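## Task

Arrange the plates so that M06 ends up in nest N1, M60 in nest N2 and M09 in nest N3. Each plate must lie flat within its nest's locating features, with its well A1 at the nest corner labelled A1. The layout must hold without the gripper supporting anything, so release the plates and move the gripper away before ending.

## Robot and tools

ROBOT. A single four-axis plate-handling arm (SCARA style) with one two-finger gripper that always stays level: it can translate and turn about vertical, never tilt. Joints from base outward: lift 0.000 to 0.550 m, shoulder -2.000 to 2.000 rad, elbow -2.800 to 2.800 rad, wrist yaw -12.566 to 12.566 rad. If the elbow value gets within 0.4 rad of zero the arm may fold and fault, so keep it bent. The controlled point (end_effector_position) is midway between the two rubber pads, roughly 2 to 3 cm back from the fingertips.

FRAMES. Scene frame: origin on the tabletop directly under the base, +z up, +y to the left when facing along +x. Gripper frame: fingers point along its +x, open and close along its y; a positive rz turns from +x toward +y.

SCENE. Four nests form an arc around the base; going clockwise seen from above they are N1, OUT, N2, N3. OUT starts empty and is a spare spot for swaps. Plates can be told apart only by their ID labels; well A1 sits at the plate's clipped corner. Loose objects may occasionally get nudged by an outside disturbance.

TOOLS.
execute_actions(actions): actions is a list of actions, run in sequence. Each action is a table of 0 to 15 rows, one row per control step of 1/30 s; a table with fewer rows repeats its final row to fill 15 steps, so each action lasts 0.5 s. A row is five numbers, each in [-1, 1]: dx, dy, dz, rz, opening. The first four are an offset (not a pose) from the gripper's measured pose at the start of that action, expressed in the gripper's own axes; every row in the table is relative to that same starting pose, not to the row before. For the first action of a call, the start is the pose in the most recent result of this scene. Scale: 1.0 equals 0.6 m for dx, dy, dz and 180 degrees for rz. The opening is absolute: +1 is fully open (0.140 m), -1 is closed (pads still 0.066 m apart). A full close needs at least about 0.6 s. Each step's commanded pose is clipped to within 70 mm and 16 degrees of the measured pose, and after the action the arm only continues to the last clipped pose, so a large offset takes several actions. An empty list simply returns the current state and images.

move(target, speed, blocking): target is one row in the same five-number layout, an offset in gripper axes from the pose shown in this scene's latest result that contains one, plus an absolute opening (sent when the move starts). The path is straight, lasting 0.5 to 10 s; if it would be longer it halts after 10 s short of the goal. speed is in m/s, 0.002 to 0.5, default 0.25; turning is capped at twice that value in rad/s, and the shorter turn direction is used. The path ignores obstacles, and the real gripper can lag, stray, or overshoot the set speed, especially near full reach. Faster contact and a goal farther beyond the contact point mean harder impacts and pressing. With blocking=false you get a result after 0.5 s while the arm continues; execute_actions and further moves are rejected until a result shows the move finished, so use wait or stop first.

wait(seconds): 0 to 10 s; the arm keeps its last command, and a running move continues (returning early if it ends).
stop(): brakes a running move; it needs distance to do so, more at higher speed, and the fingers keep moving.
zoom_image(camera, region): camera is cam_high, cam_low or cam_wrist; region is [x0, y0, x1, y1] in pixels of that camera's latest image, origin at top-left, at most 504 by 504. Image sizes: cam_high 672x504, cam_low 672x504, cam_wrist 504x504 (fisheye).
finished_scene(scene): ends the current scene (give its number) once the last command has been held, reports success and starts the next task. Irreversible. Replying without any tool call ends everything.

RESULTS. The state line gives end_effector_position (metres) and end_effector_quat_wxyz in the scene frame; the printed position can be slightly off, more so at long reach. Joint positions lists lift (m), shoulder, elbow, wrist yaw (rad) and the pad gap (m). grip_measured is the finger opening on the command scale; readings may carry a constant error of about 1 mm. Hand target is the pose the controller is currently heading for. A pose unreachable line means a clearance check altered or blocked the command. Action results list step readings, with HELD marking steps that were partly or fully held back. A move adds a move: line with its ending (done, off_target, moving, held, fault), any limits that acted (paced: the sent pose was clipped; held: some steps were blocked, after which the arm may speed well past the set speed) and the remaining distance to the target.

GRIPPING. To hold a plate, command an opening roughly 0.04 below grip_measured; a smaller margin grips more gently. Each pad pushes about 18 N at most; closing fast can squeeze harder and even spring the fingers open.

CAUTIONS. Exceeding a joint load (lift 55.8 N, shoulder 8.37 N m, elbow 4.18 N m, wrist yaw 1.39 N m, including the carried plate's weight) triggers a TORQUE FAULT: a 10 s halt and the rest of the call is skipped. Carrying loads warms the motors; MOTOR HOT appears from 85 °C and at 100 °C the brakes lock until cooled (OVER-TEMPERATURE FAULT). An arm blocked by an object tends to keep pushing until a new command arrives. Because offsets start from the measured pose, repeating a small downward offset against something rigid does not press harder, but against something yielding it goes deeper. Lowering a plate a few millimetres before release is fine; a longer drop fails the task. Avoid slams, hard collisions, slips and strong pushes, and never knock anything off the table.

Each tool is called after "Request:" as name(argument=value, ...), one argument or row to a line, values as JSON.

## Session

Request:
execute_actions(
  actions=[],
)

Scene clock: 0.00 s.
end_effector_position=(+0.5096, -0.1083, +0.4541) grip_measured=+1.00 end_effector_quat_wxyz=(+0.579, +0.000, +0.000, +0.815)
Joint positions: [ 0.449 -0.082  2.091 -0.102  0.14 ]
Motor temperatures (°C, as the motors report them): [25 20 22 19]
Hand target: +0.510, -0.108, +0.454; +0.579, +0.000, +0.000, +0.815

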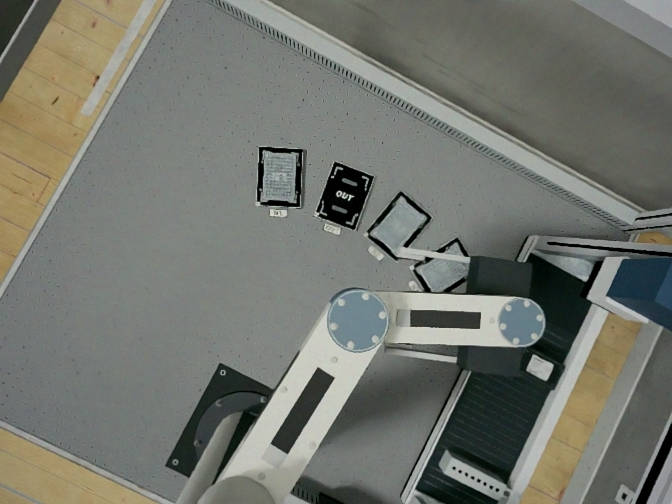

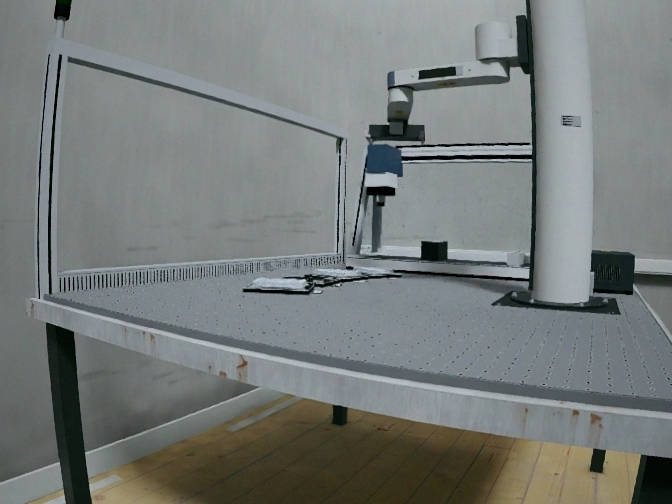

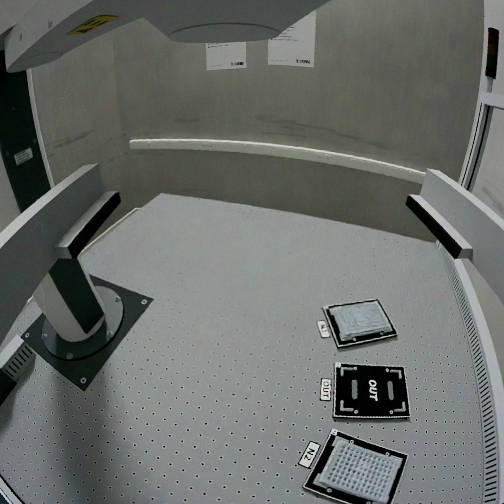

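Request:
zoom_image(
  camera="cam_high",
  region=[240, 130, 500, 310],
)

Request:
zoom_image(
  camera="cam_wrist",
  region=[280, 280, 460, 504],
)

Request:
zoom_image(
  camera="cam_low",
  region=[230, 240, 430, 320],
)

Region (240, 130, 500, 310) of cam_high's 672x504 image, scaled by 1.938, with more detail than that image has; it fills the top 349 rows of this view, and the rest is white.

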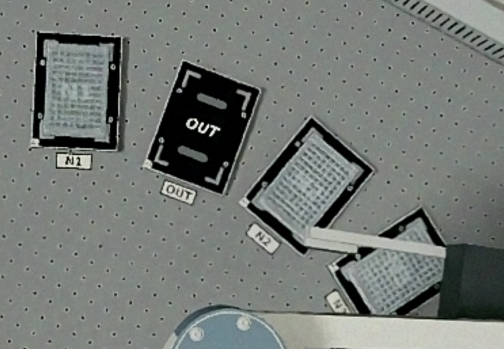

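Region (280, 280, 460, 504) of cam_wrist's 504x504 image, scaled by 2.250, with more detail than that image has; it fills the left 405 columns of this view, and the rest is white.

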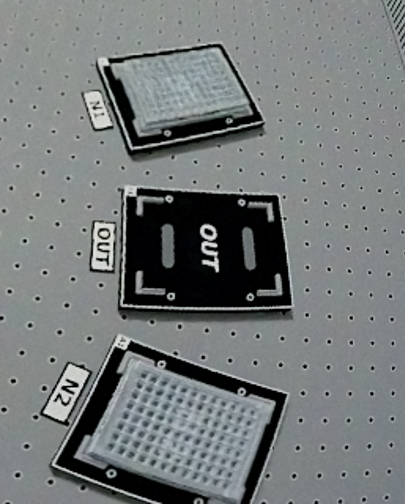

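Region (230, 240, 430, 320) of cam_low's 672x504 image, scaled by 2.520, with more detail than that image has; it fills the top 202 rows of this view, and the rest is white.

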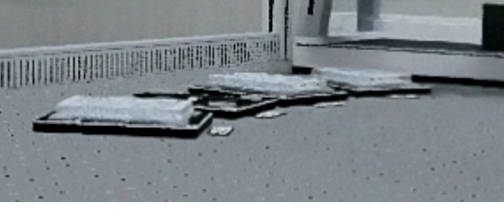

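Request:
move(
  target=[0.1425,-0.138,-0.5,-0.607,1],
  speed=0.5,
)

Scene clock: 3.77 s.
end_effector_position=(+0.5599, +0.0000, +0.1541) grip_measured=+1.00 end_effector_quat_wxyz=(+1.000, +0.000, +0.000, +0.000)
Joint positions: [ 0.149  0.941  0.969 -1.91   0.14 ]
Motor temperatures (°C, as the motors report them): [25 20 22 19]
Hand target: +0.560, -0.000, +0.154; +1.000, +0.000, +0.000, -0.000
Off the commanded pose: 0.000 m, 0 deg.
move: done

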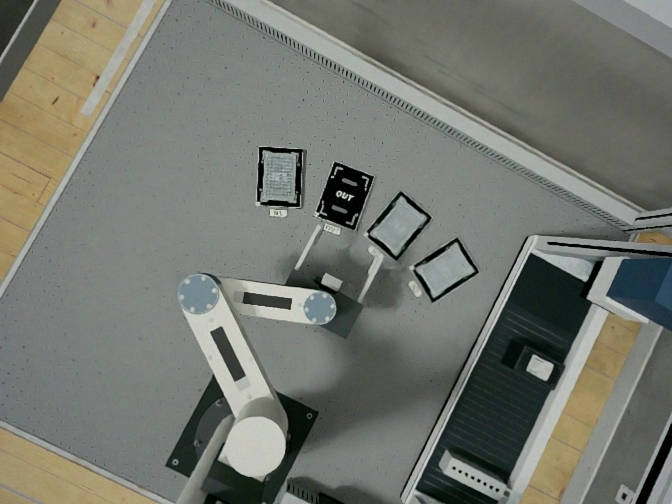

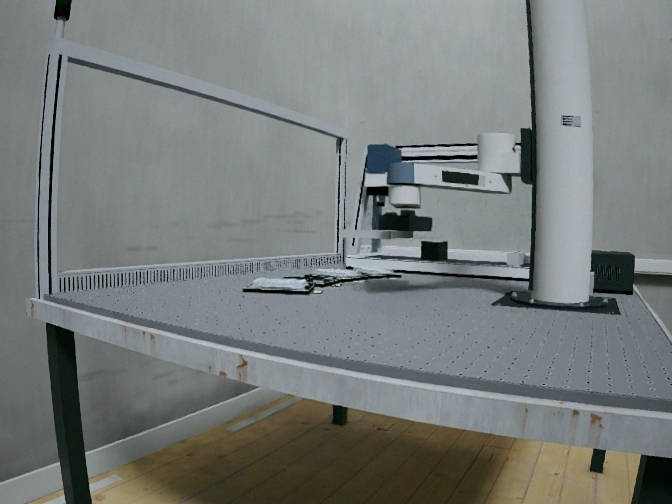

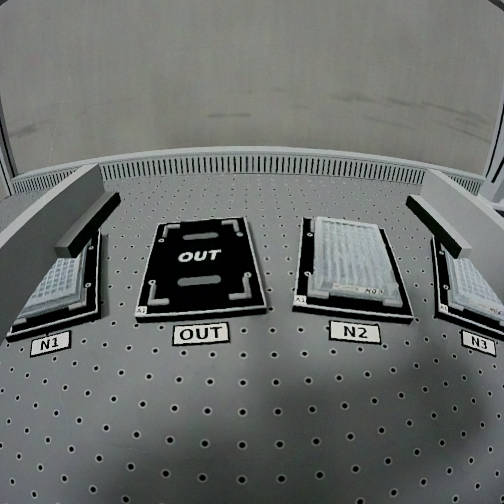

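Request:
zoom_image(
  camera="cam_wrist",
  region=[280, 200, 504, 360],
)

Request:
zoom_image(
  camera="cam_wrist",
  region=[0, 200, 280, 360],
)

Request:
zoom_image(
  camera="cam_high",
  region=[350, 180, 490, 310],
)

Request:
zoom_image(
  camera="cam_high",
  region=[240, 135, 380, 240],
)

Region (280, 200, 504, 360) of cam_wrist's 504x504 image, scaled by 2.250, with more detail than that image has; it fills the top 360 rows of this view, and the rest is white.

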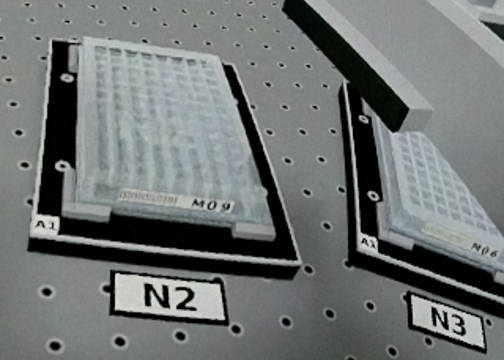

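Region (0, 200, 280, 360) of cam_wrist's 504x504 image, scaled by 1.800, with more detail than that image has; it fills the top 288 rows of this view, and the rest is white.

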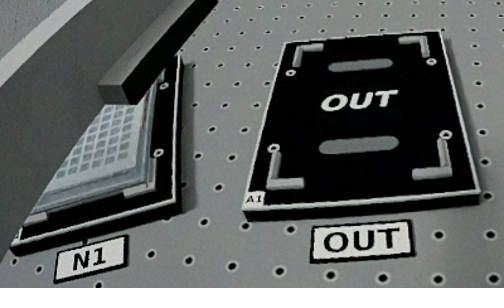

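Region (350, 180, 490, 310) of cam_high's 672x504 image, scaled by 3.600, with more detail than that image has; it fills the top 468 rows of this view, and the rest is white.

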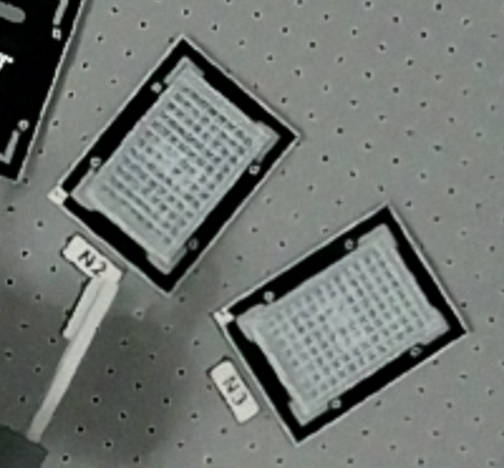

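Region (240, 135, 380, 240) of cam_high's 672x504 image, scaled by 3.600, with more detail than that image has; it fills the top 378 rows of this view, and the rest is white.

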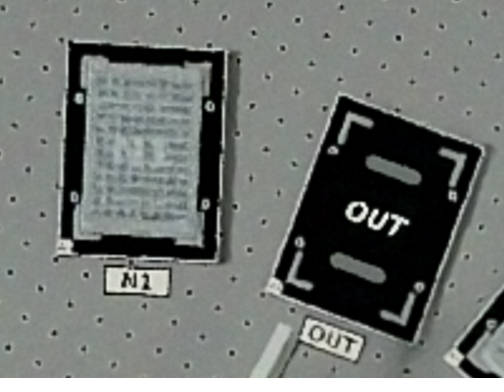

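Request:
move(
  target=[0.167,0.395,-0.14,0.1444,1],
  speed=0.5,
)

Scene clock: 6.60 s.
end_effector_position=(+0.6601, +0.2371, +0.0700) grip_measured=+1.00 end_effector_quat_wxyz=(+0.974, +0.000, +0.000, +0.225)
Joint positions: [ 0.065  1.086  1.75  -2.382  0.14 ]
Motor temperatures (°C, as the motors report them): [25 20 22 19]
Hand target: +0.660, +0.237, +0.070; +0.974, +0.000, +0.000, +0.225
Off the commanded pose: 0.000 m, 0 deg.
move: done

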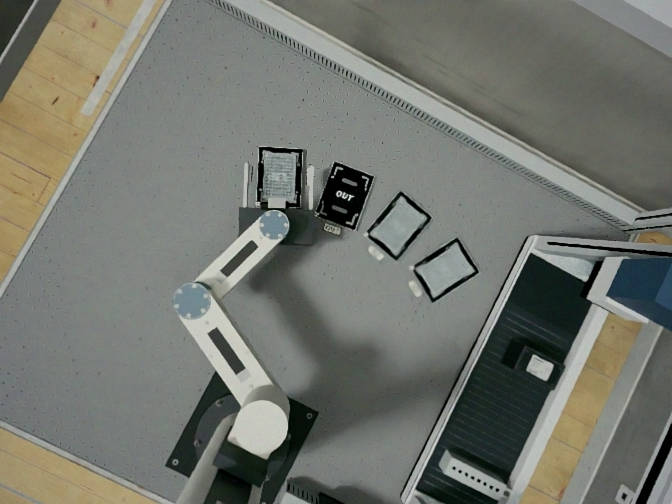

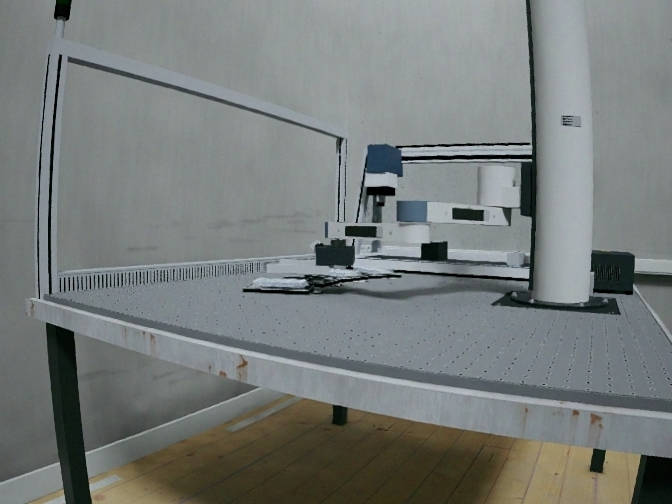

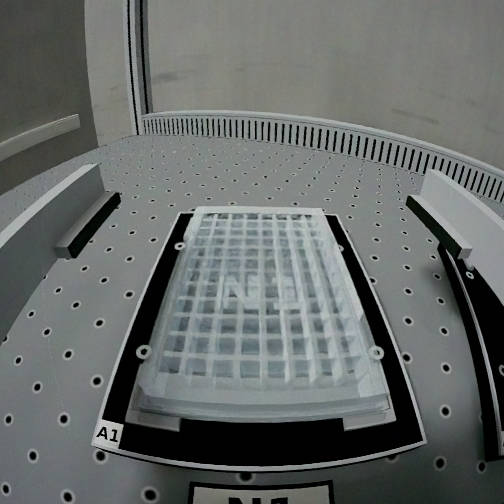

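Request:
zoom_image(
  camera="cam_wrist",
  region=[170, 195, 350, 260],
)

Request:
zoom_image(
  camera="cam_wrist",
  region=[80, 330, 440, 480],
)

Region (170, 195, 350, 260) of cam_wrist's 504x504 image, scaled by 2.800, with more detail than that image has; it fills the top 182 rows of this view, and the rest is white.

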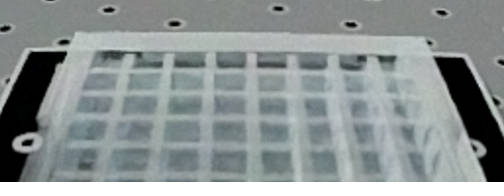

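Region (80, 330, 440, 480) of cam_wrist's 504x504 image, scaled by 1.400, with more detail than that image has; it fills the top 210 rows of this view, and the rest is white.

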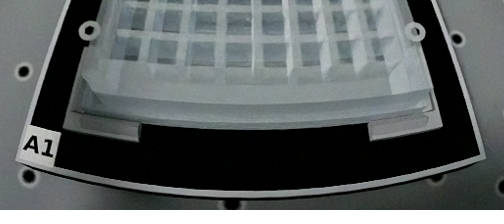

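Request:
zoom_image(
  camera="cam_high",
  region=[230, 135, 330, 235],
)

Region (230, 135, 330, 235) of cam_high's 672x504 image, scaled by 5.040, with more detail than that image has.

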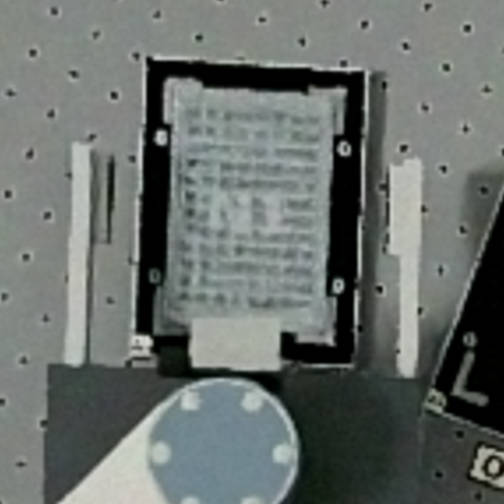

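Request:
move(
  target=[0.04,0.002,-0.075,-0.003,0.0],
  speed=0.1,
)

Request:
zoom_image(
  camera="cam_low",
  region=[230, 255, 350, 305],
)

Scene clock: 18.47 s.
end_effector_position=(+0.6805, +0.2482, +0.0276) grip_measured=+0.00 end_effector_quat_wxyz=(+0.975, +0.000, +0.000, +0.221)
Joint positions: [ 0.023  1.027  1.897 -2.477  0.103]
Motor temperatures (°C, as the motors report them): [25 20 22 19]
Hand target: +0.681, +0.248, +0.027; +0.975, +0.000, +0.000, +0.221
Off the commanded pose: 0.003 m, 0 deg.
TORQUE FAULT: the external load on joint 1 (lift) reached its load limit, and the arm stopped for 10 seconds. That time counts as 20 of the actions that you can send in this scene. The arm's remaining commands of this call were not run. The arm holds where it stopped, with its grip as last carried out, and accepts commands again: back off and push less far. The arm stops again, at the same cost, whenever a joint's load reaches its limit.
move: fault

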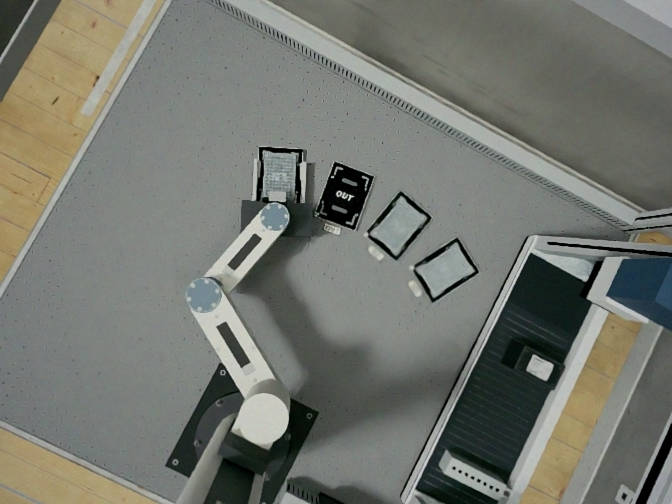

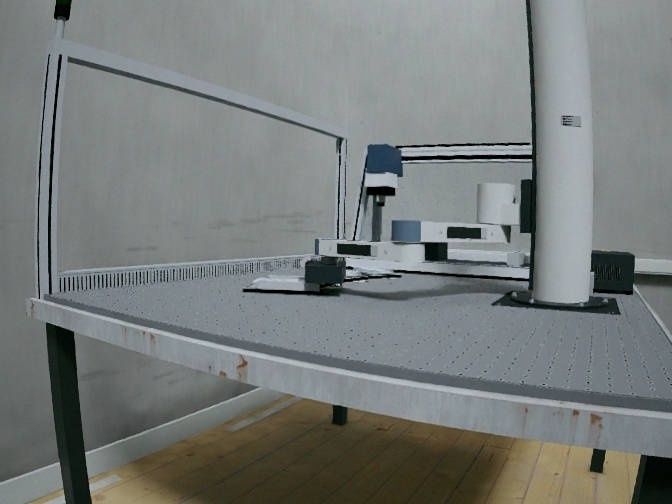

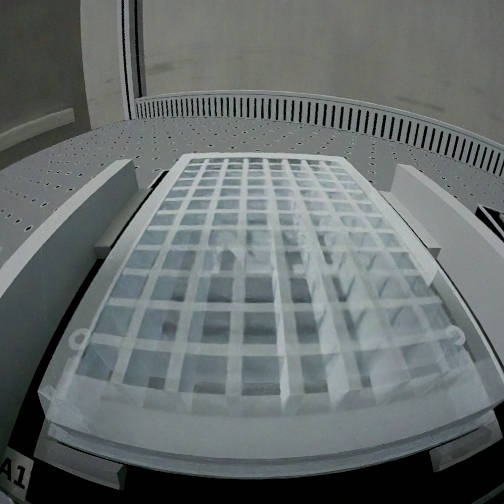

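Region (230, 255, 350, 305) of cam_low's 672x504 image, scaled by 4.200, with more detail than that image has; it fills the top 210 rows of this view, and the rest is white.

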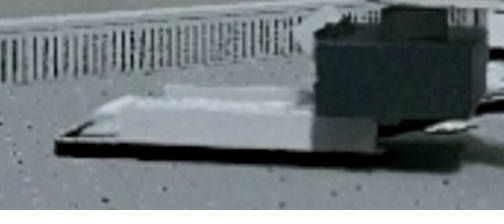

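Request:
move(
  target=[-0.025,0,0.008,0,0.0],
  speed=0.05,
)

Request:
zoom_image(
  camera="cam_low",
  region=[230, 255, 350, 305],
)

Request:
zoom_image(
  camera="cam_high",
  region=[230, 135, 330, 235],
)

Scene clock: 20.17 s.
end_effector_position=(+0.6670, +0.2416, +0.0324) grip_measured=+0.00 end_effector_quat_wxyz=(+0.975, +0.000, +0.000, +0.221)
Joint positions: [ 0.027  1.07   1.8   -2.424  0.103]
Motor temperatures (°C, as the motors report them): [25 20 22 19]
Hand target: +0.667, +0.242, +0.032; +0.975, +0.000, +0.000, +0.221
Off the commanded pose: 0.000 m, 0 deg.
move: done

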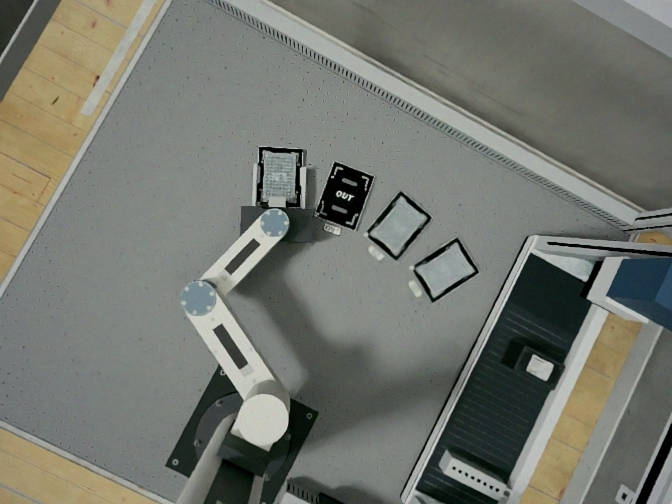

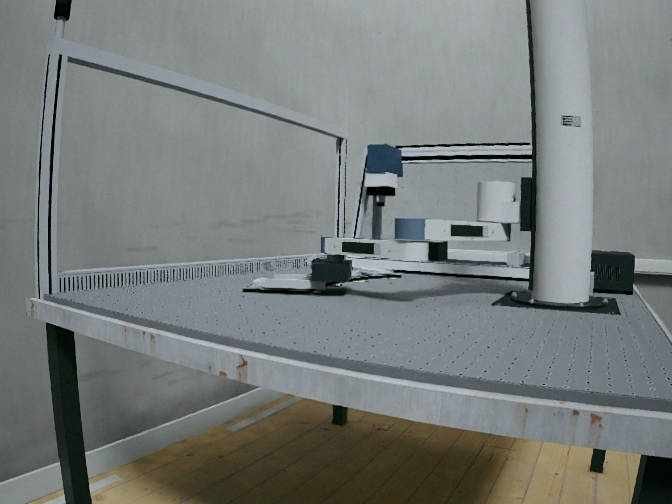

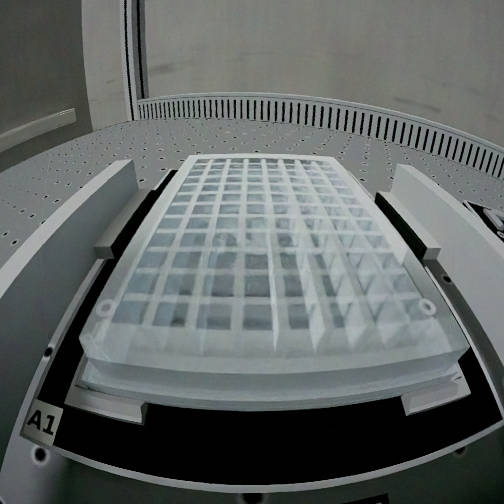

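Region (230, 255, 350, 305) of cam_low's 672x504 image, scaled by 4.200, with more detail than that image has; it fills the top 210 rows of this view, and the rest is white.

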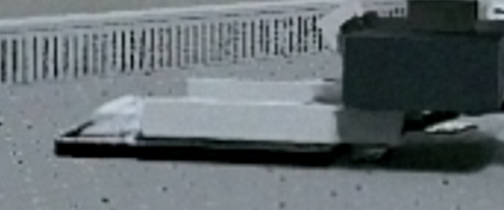

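Region (230, 135, 330, 235) of cam_high's 672x504 image, scaled by 5.040, with more detail than that image has.

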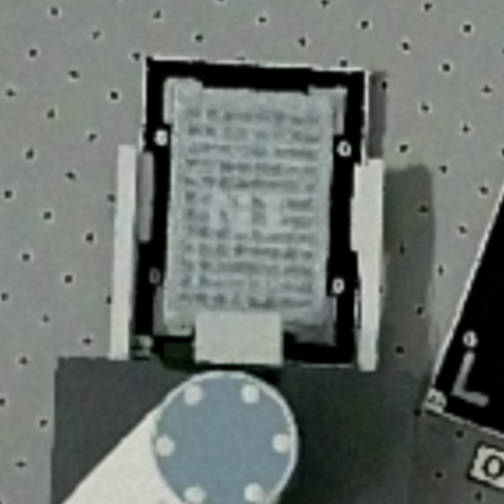

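Request:
move(
  target=[0,0,0,0,-0.52],
)

Scene clock: 21.63 s.
end_effector_position=(+0.6667, +0.2428, +0.0324) grip_measured=-0.48 end_effector_quat_wxyz=(+0.975, +0.000, +0.000, +0.223)
Joint positions: [ 0.027  1.071  1.802 -2.422  0.085]
Motor temperatures (°C, as the motors report them): [25 20 22 19]
Hand target: +0.667, +0.242, +0.032; +0.975, +0.000, +0.000, +0.221
Off the commanded pose: 0.001 m, 0 deg.
move: done

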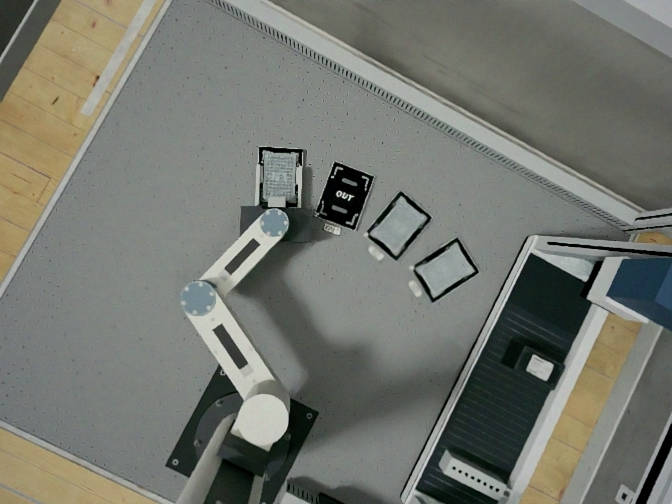

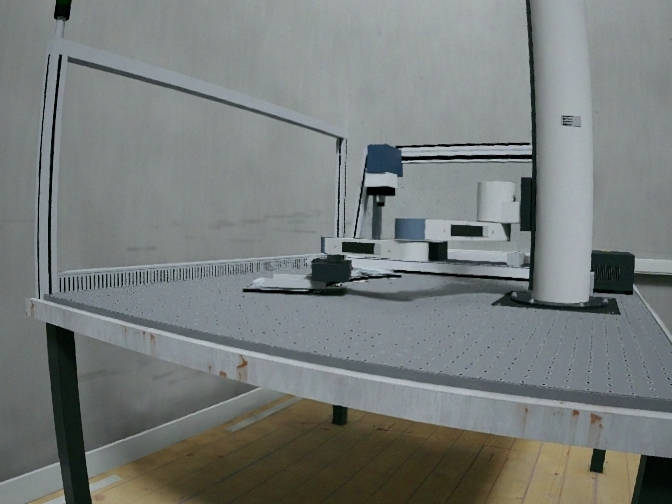

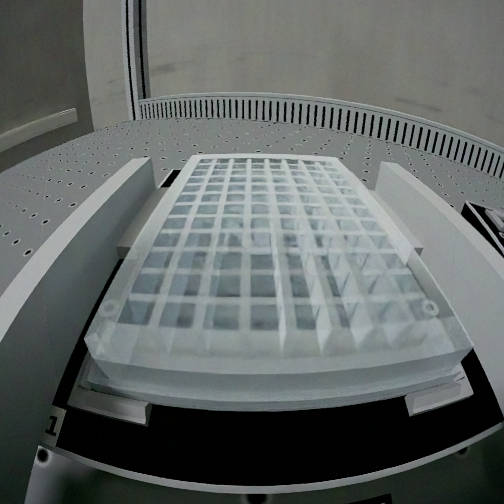

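Request:
move(
  target=[0,0,0.06,0,-0.52],
  speed=0.15,
)

Scene clock: 23.30 s.
end_effector_position=(+0.6666, +0.2430, +0.0684) grip_measured=-0.48 end_effector_quat_wxyz=(+0.975, +0.000, +0.000, +0.224)
Joint positions: [ 0.063  1.071  1.802 -2.422  0.085]
Motor temperatures (°C, as the motors report them): [25 20 22 19]
Hand target: +0.667, +0.243, +0.068; +0.975, +0.000, +0.000, +0.223
Off the commanded pose: 0.000 m, 0 deg.
move: done

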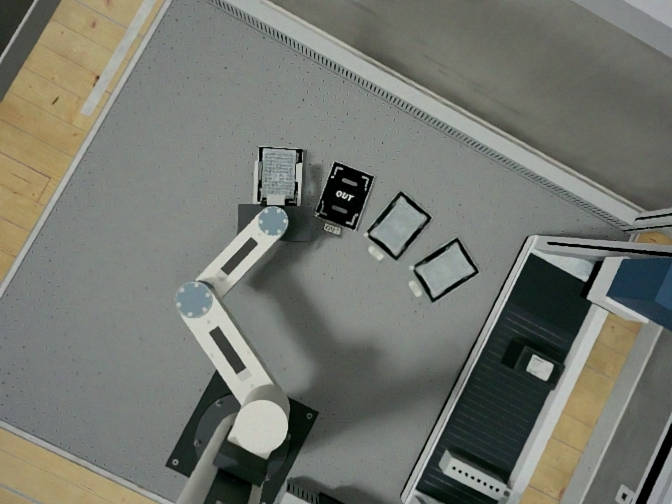

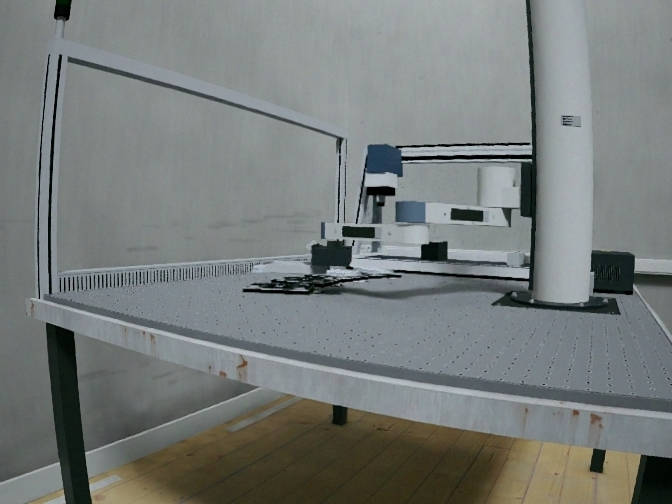

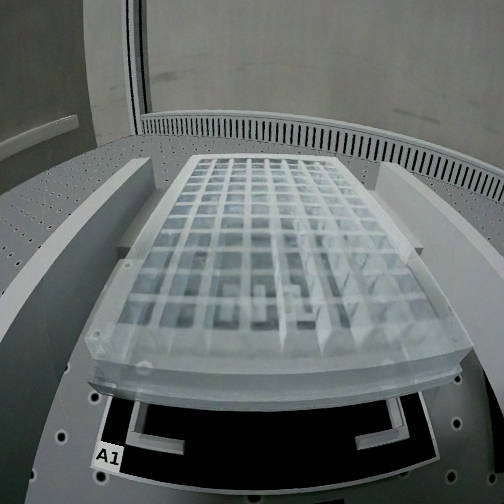

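Request:
move(
  target=[-0.494,-0.2107,-0.05,0.356,-0.52],
  speed=0.4,
)

Request:
zoom_image(
  camera="cam_low",
  region=[340, 240, 500, 310],
)

Scene clock: 25.47 s.
end_effector_position=(+0.4547, +0.0000, +0.0384) grip_measured=-0.48 end_effector_quat_wxyz=(+0.708, +0.000, +0.000, +0.706)
Joint positions: [ 0.033  0.363  1.282 -0.076  0.085]
Motor temperatures (°C, as the motors report them): [25 20 22 19]
Hand target: +0.455, +0.000, +0.038; +0.708, +0.000, +0.000, +0.707
Off the commanded pose: 0.000 m, 0 deg.
move: done

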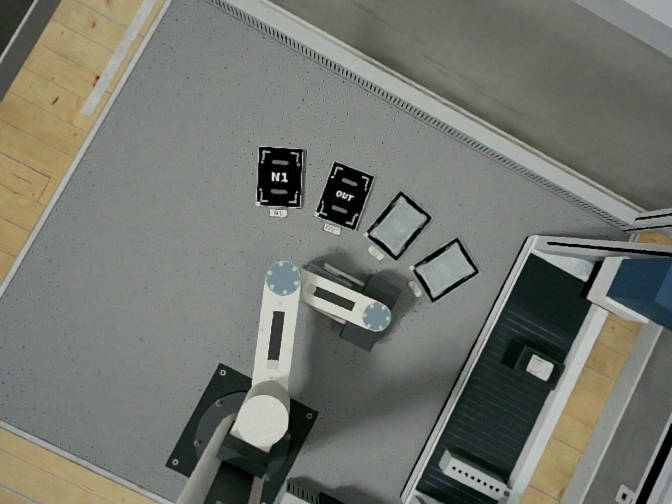

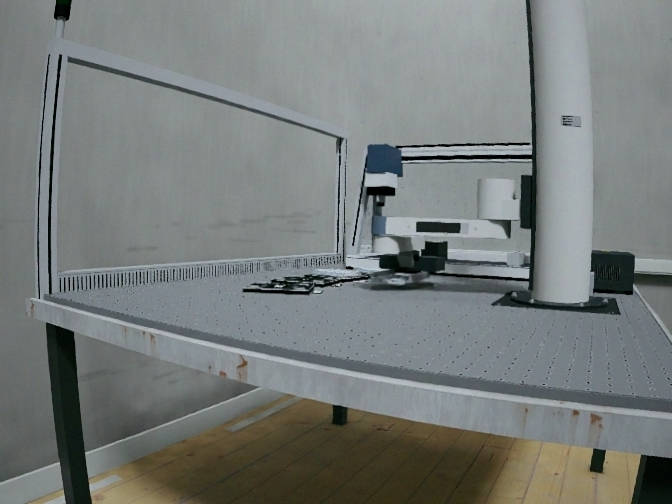

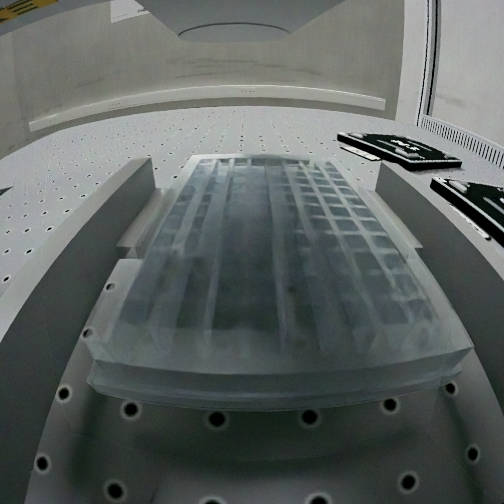

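Region (340, 240, 500, 310) of cam_low's 672x504 image, scaled by 3.150, with more detail than that image has; it fills the top 220 rows of this view, and the rest is white.

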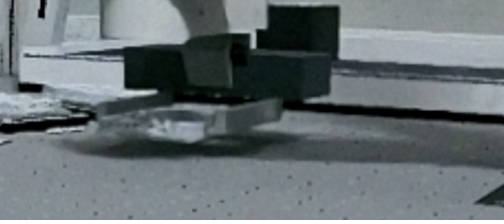

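Request:
move(
  target=[0,0,-0.0207,0,-0.52],
  speed=0.04,
)

Request:
zoom_image(
  camera="cam_low",
  region=[350, 260, 450, 300],
)

Request:
zoom_image(
  camera="cam_low",
  region=[235, 265, 335, 305],
)

Scene clock: 26.40 s.
end_effector_position=(+0.4547, +0.0000, +0.0259) grip_measured=-0.48 end_effector_quat_wxyz=(+0.708, +0.000, +0.000, +0.706)
Joint positions: [ 0.021  0.363  1.282 -0.076  0.085]
Motor temperatures (°C, as the motors report them): [25 20 22 19]
Hand target: +0.455, +0.000, +0.026; +0.708, +0.000, +0.000, +0.706
Off the commanded pose: 0.000 m, 0 deg.
move: done

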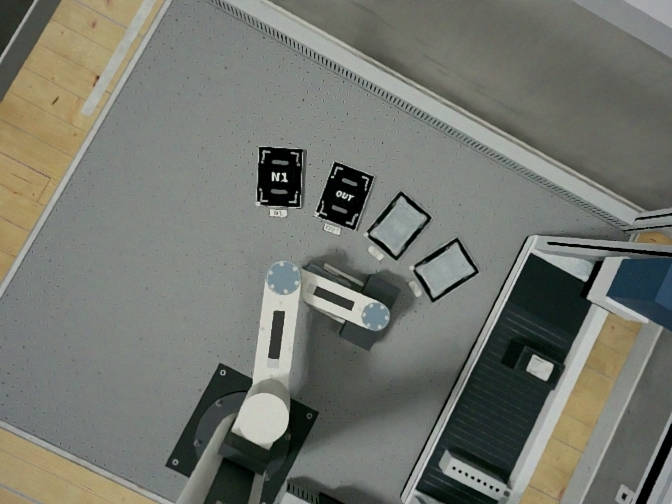

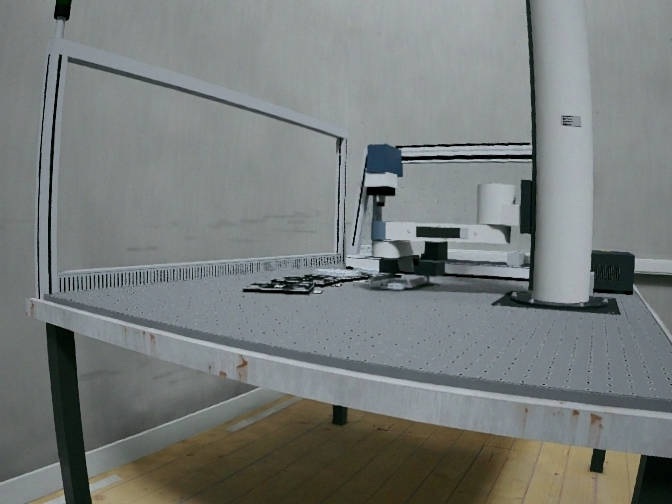

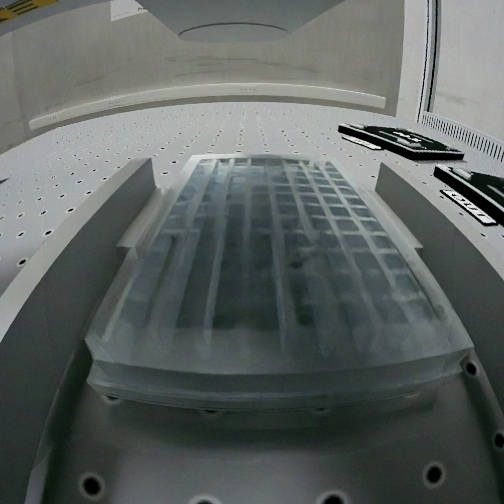

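Region (350, 260, 450, 300) of cam_low's 672x504 image, scaled by 5.040, with more detail than that image has; it fills the top 202 rows of this view, and the rest is white.

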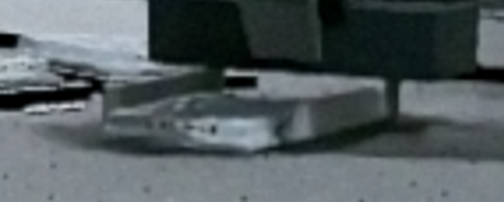

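Region (235, 265, 335, 305) of cam_low's 672x504 image, scaled by 5.040, with more detail than that image has; it fills the top 202 rows of this view, and the rest is white.

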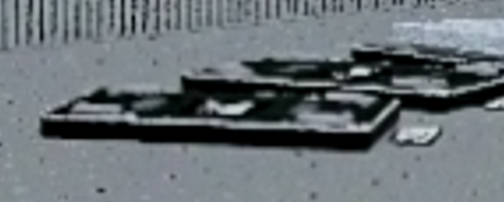

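Request:
move(
  target=[0,0,-0.01,0,-0.52],
  speed=0.02,
)

Request:
zoom_image(
  camera="cam_low",
  region=[350, 260, 450, 300],
)

Scene clock: 28.37 s.
end_effector_position=(+0.4547, +0.0000, +0.0202) grip_measured=-0.48 end_effector_quat_wxyz=(+0.708, +0.000, +0.000, +0.706)
Joint positions: [ 0.015  0.363  1.282 -0.076  0.085]
Motor temperatures (°C, as the motors report them): [25 20 22 19]
Hand target: +0.455, +0.000, +0.020; +0.708, +0.000, +0.000, +0.706
Off the commanded pose: 0.000 m, 0 deg.
move: done

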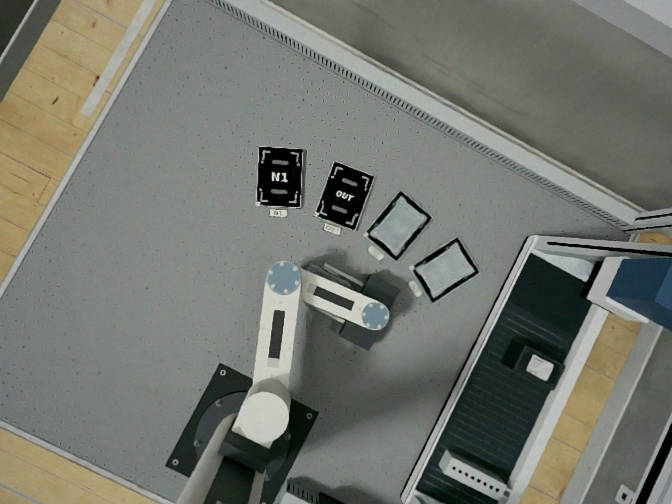

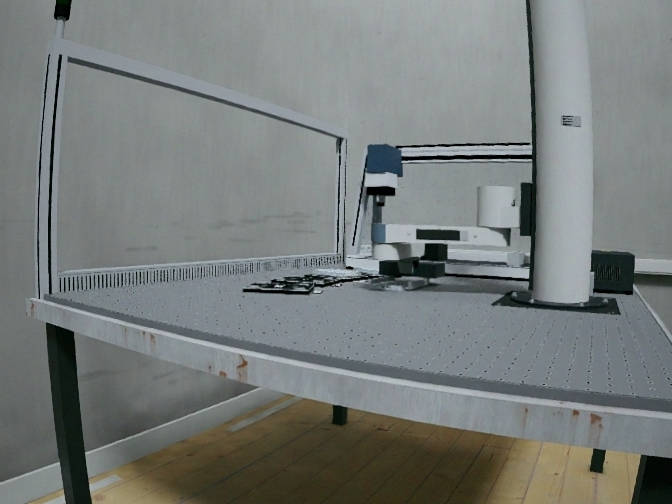

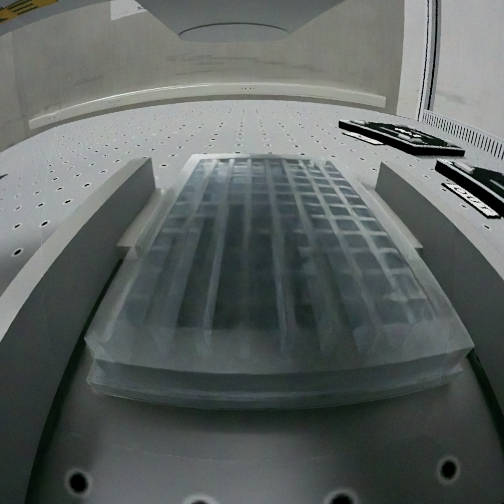

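Region (350, 260, 450, 300) of cam_low's 672x504 image, scaled by 5.040, with more detail than that image has; it fills the top 202 rows of this view, and the rest is white.

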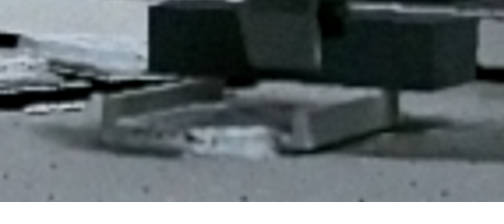

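Request:
execute_actions(
  actions=[
    [[0,0,0.001,0,-0.1]],
    [[0,0,0.03,0,-0.1],[0,0,0.05,0,-0.1],[0,0,0.07,0,-0.1],[0,0,0.085,0,-0.1]],
  ],
)

Scene clock: 29.67 s.
end_effector_position=(+0.4547, +0.0000, +0.0718) grip_measured=-0.10 end_effector_quat_wxyz=(+0.708, +0.000, +0.000, +0.706)
Joint positions: [ 0.067  0.363  1.282 -0.076  0.099]
Motor temperatures (°C, as the motors report them): [25 20 22 19]
Hand target: +0.455, +0.000, +0.072; +0.708, +0.000, +0.000, +0.706
Off the commanded pose: 0.000 m, 0 deg.
Step readings (end_effector_position; steps 1 to 15: 1st action; 16 to 30: 2nd action):
0: (+0.4547, +0.0000, +0.0202)
1: (+0.4547, +0.0000, +0.0203)
2: (+0.4547, +0.0000, +0.0208)
4: (+0.4547, +0.0000, +0.0208)
8: (+0.4547, +0.0000, +0.0208)
15: (+0.4547, +0.0000, +0.0208)
16: (+0.4547, +0.0000, +0.0211)
17: (+0.4547, +0.0000, +0.0232)
19: (+0.4547, +0.0000, +0.0328)
23: (+0.4547, +0.0000, +0.0637)
30: end_effector_position above

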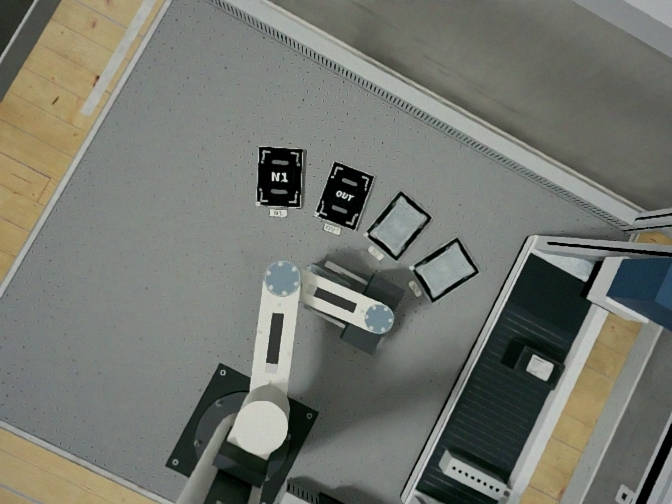

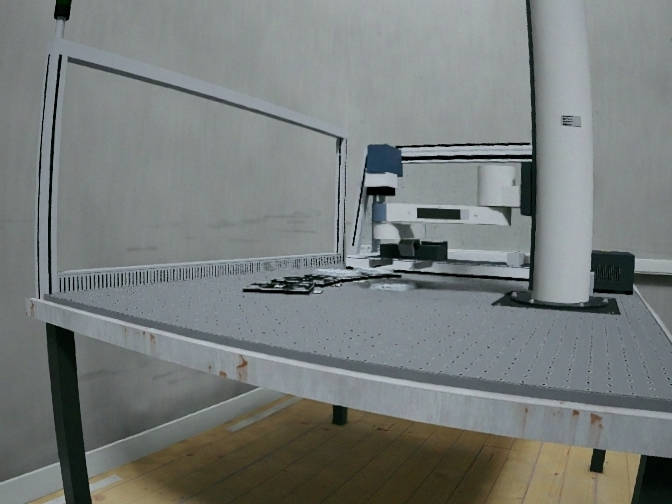

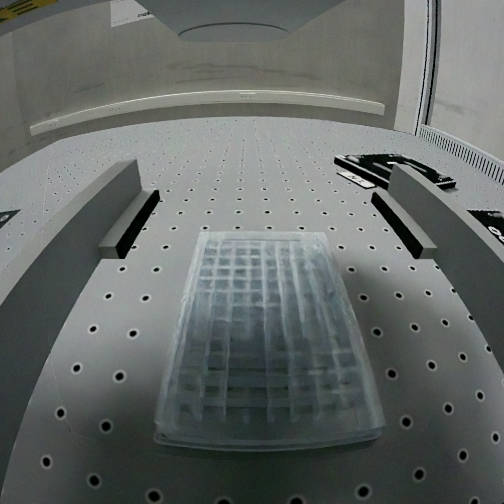

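Request:
move(
  target=[-0.4517,-0.3283,-0.0057,-0.664,-0.1],
  speed=0.5,
)

Request:
zoom_image(
  camera="cam_high",
  region=[390, 220, 490, 320],
)

Scene clock: 40.67 s.
end_effector_position=(+0.6513, -0.2712, +0.0685) grip_measured=-0.10 end_effector_quat_wxyz=(+0.967, +0.000, +0.000, -0.255)
Joint positions: [ 0.063  0.092  1.8   -2.408  0.099]
Motor temperatures (°C, as the motors report them): [25 20 22 19]
Hand target: +0.651, -0.271, +0.068; +0.967, +0.000, +0.000, -0.256
Off the commanded pose: 0.000 m, 0 deg.
move: done

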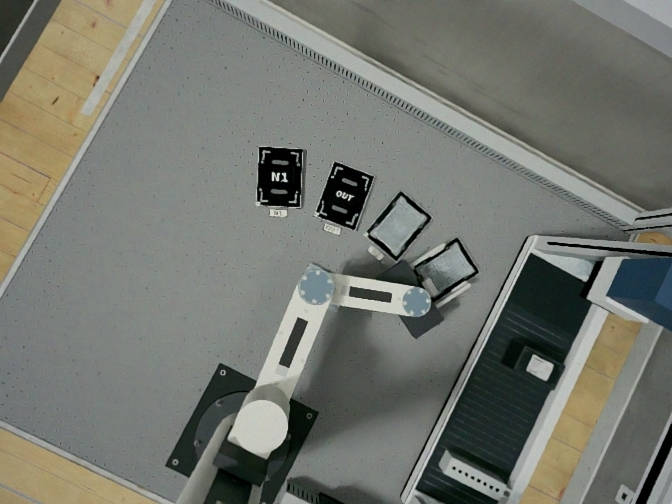

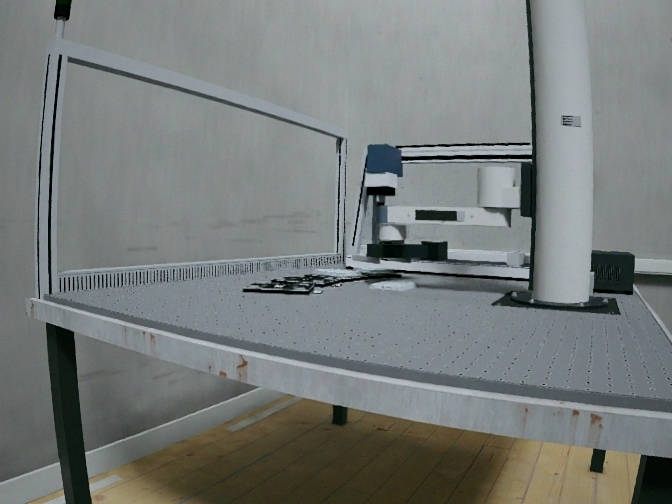

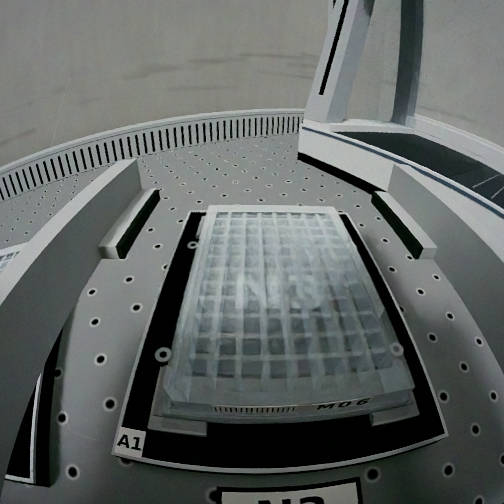

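Region (390, 220, 490, 320) of cam_high's 672x504 image, scaled by 5.040, with more detail than that image has.

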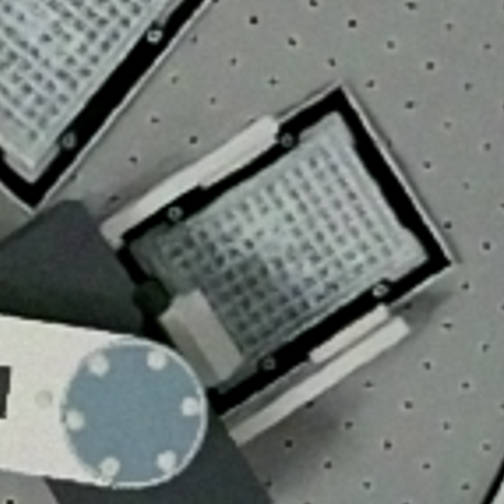

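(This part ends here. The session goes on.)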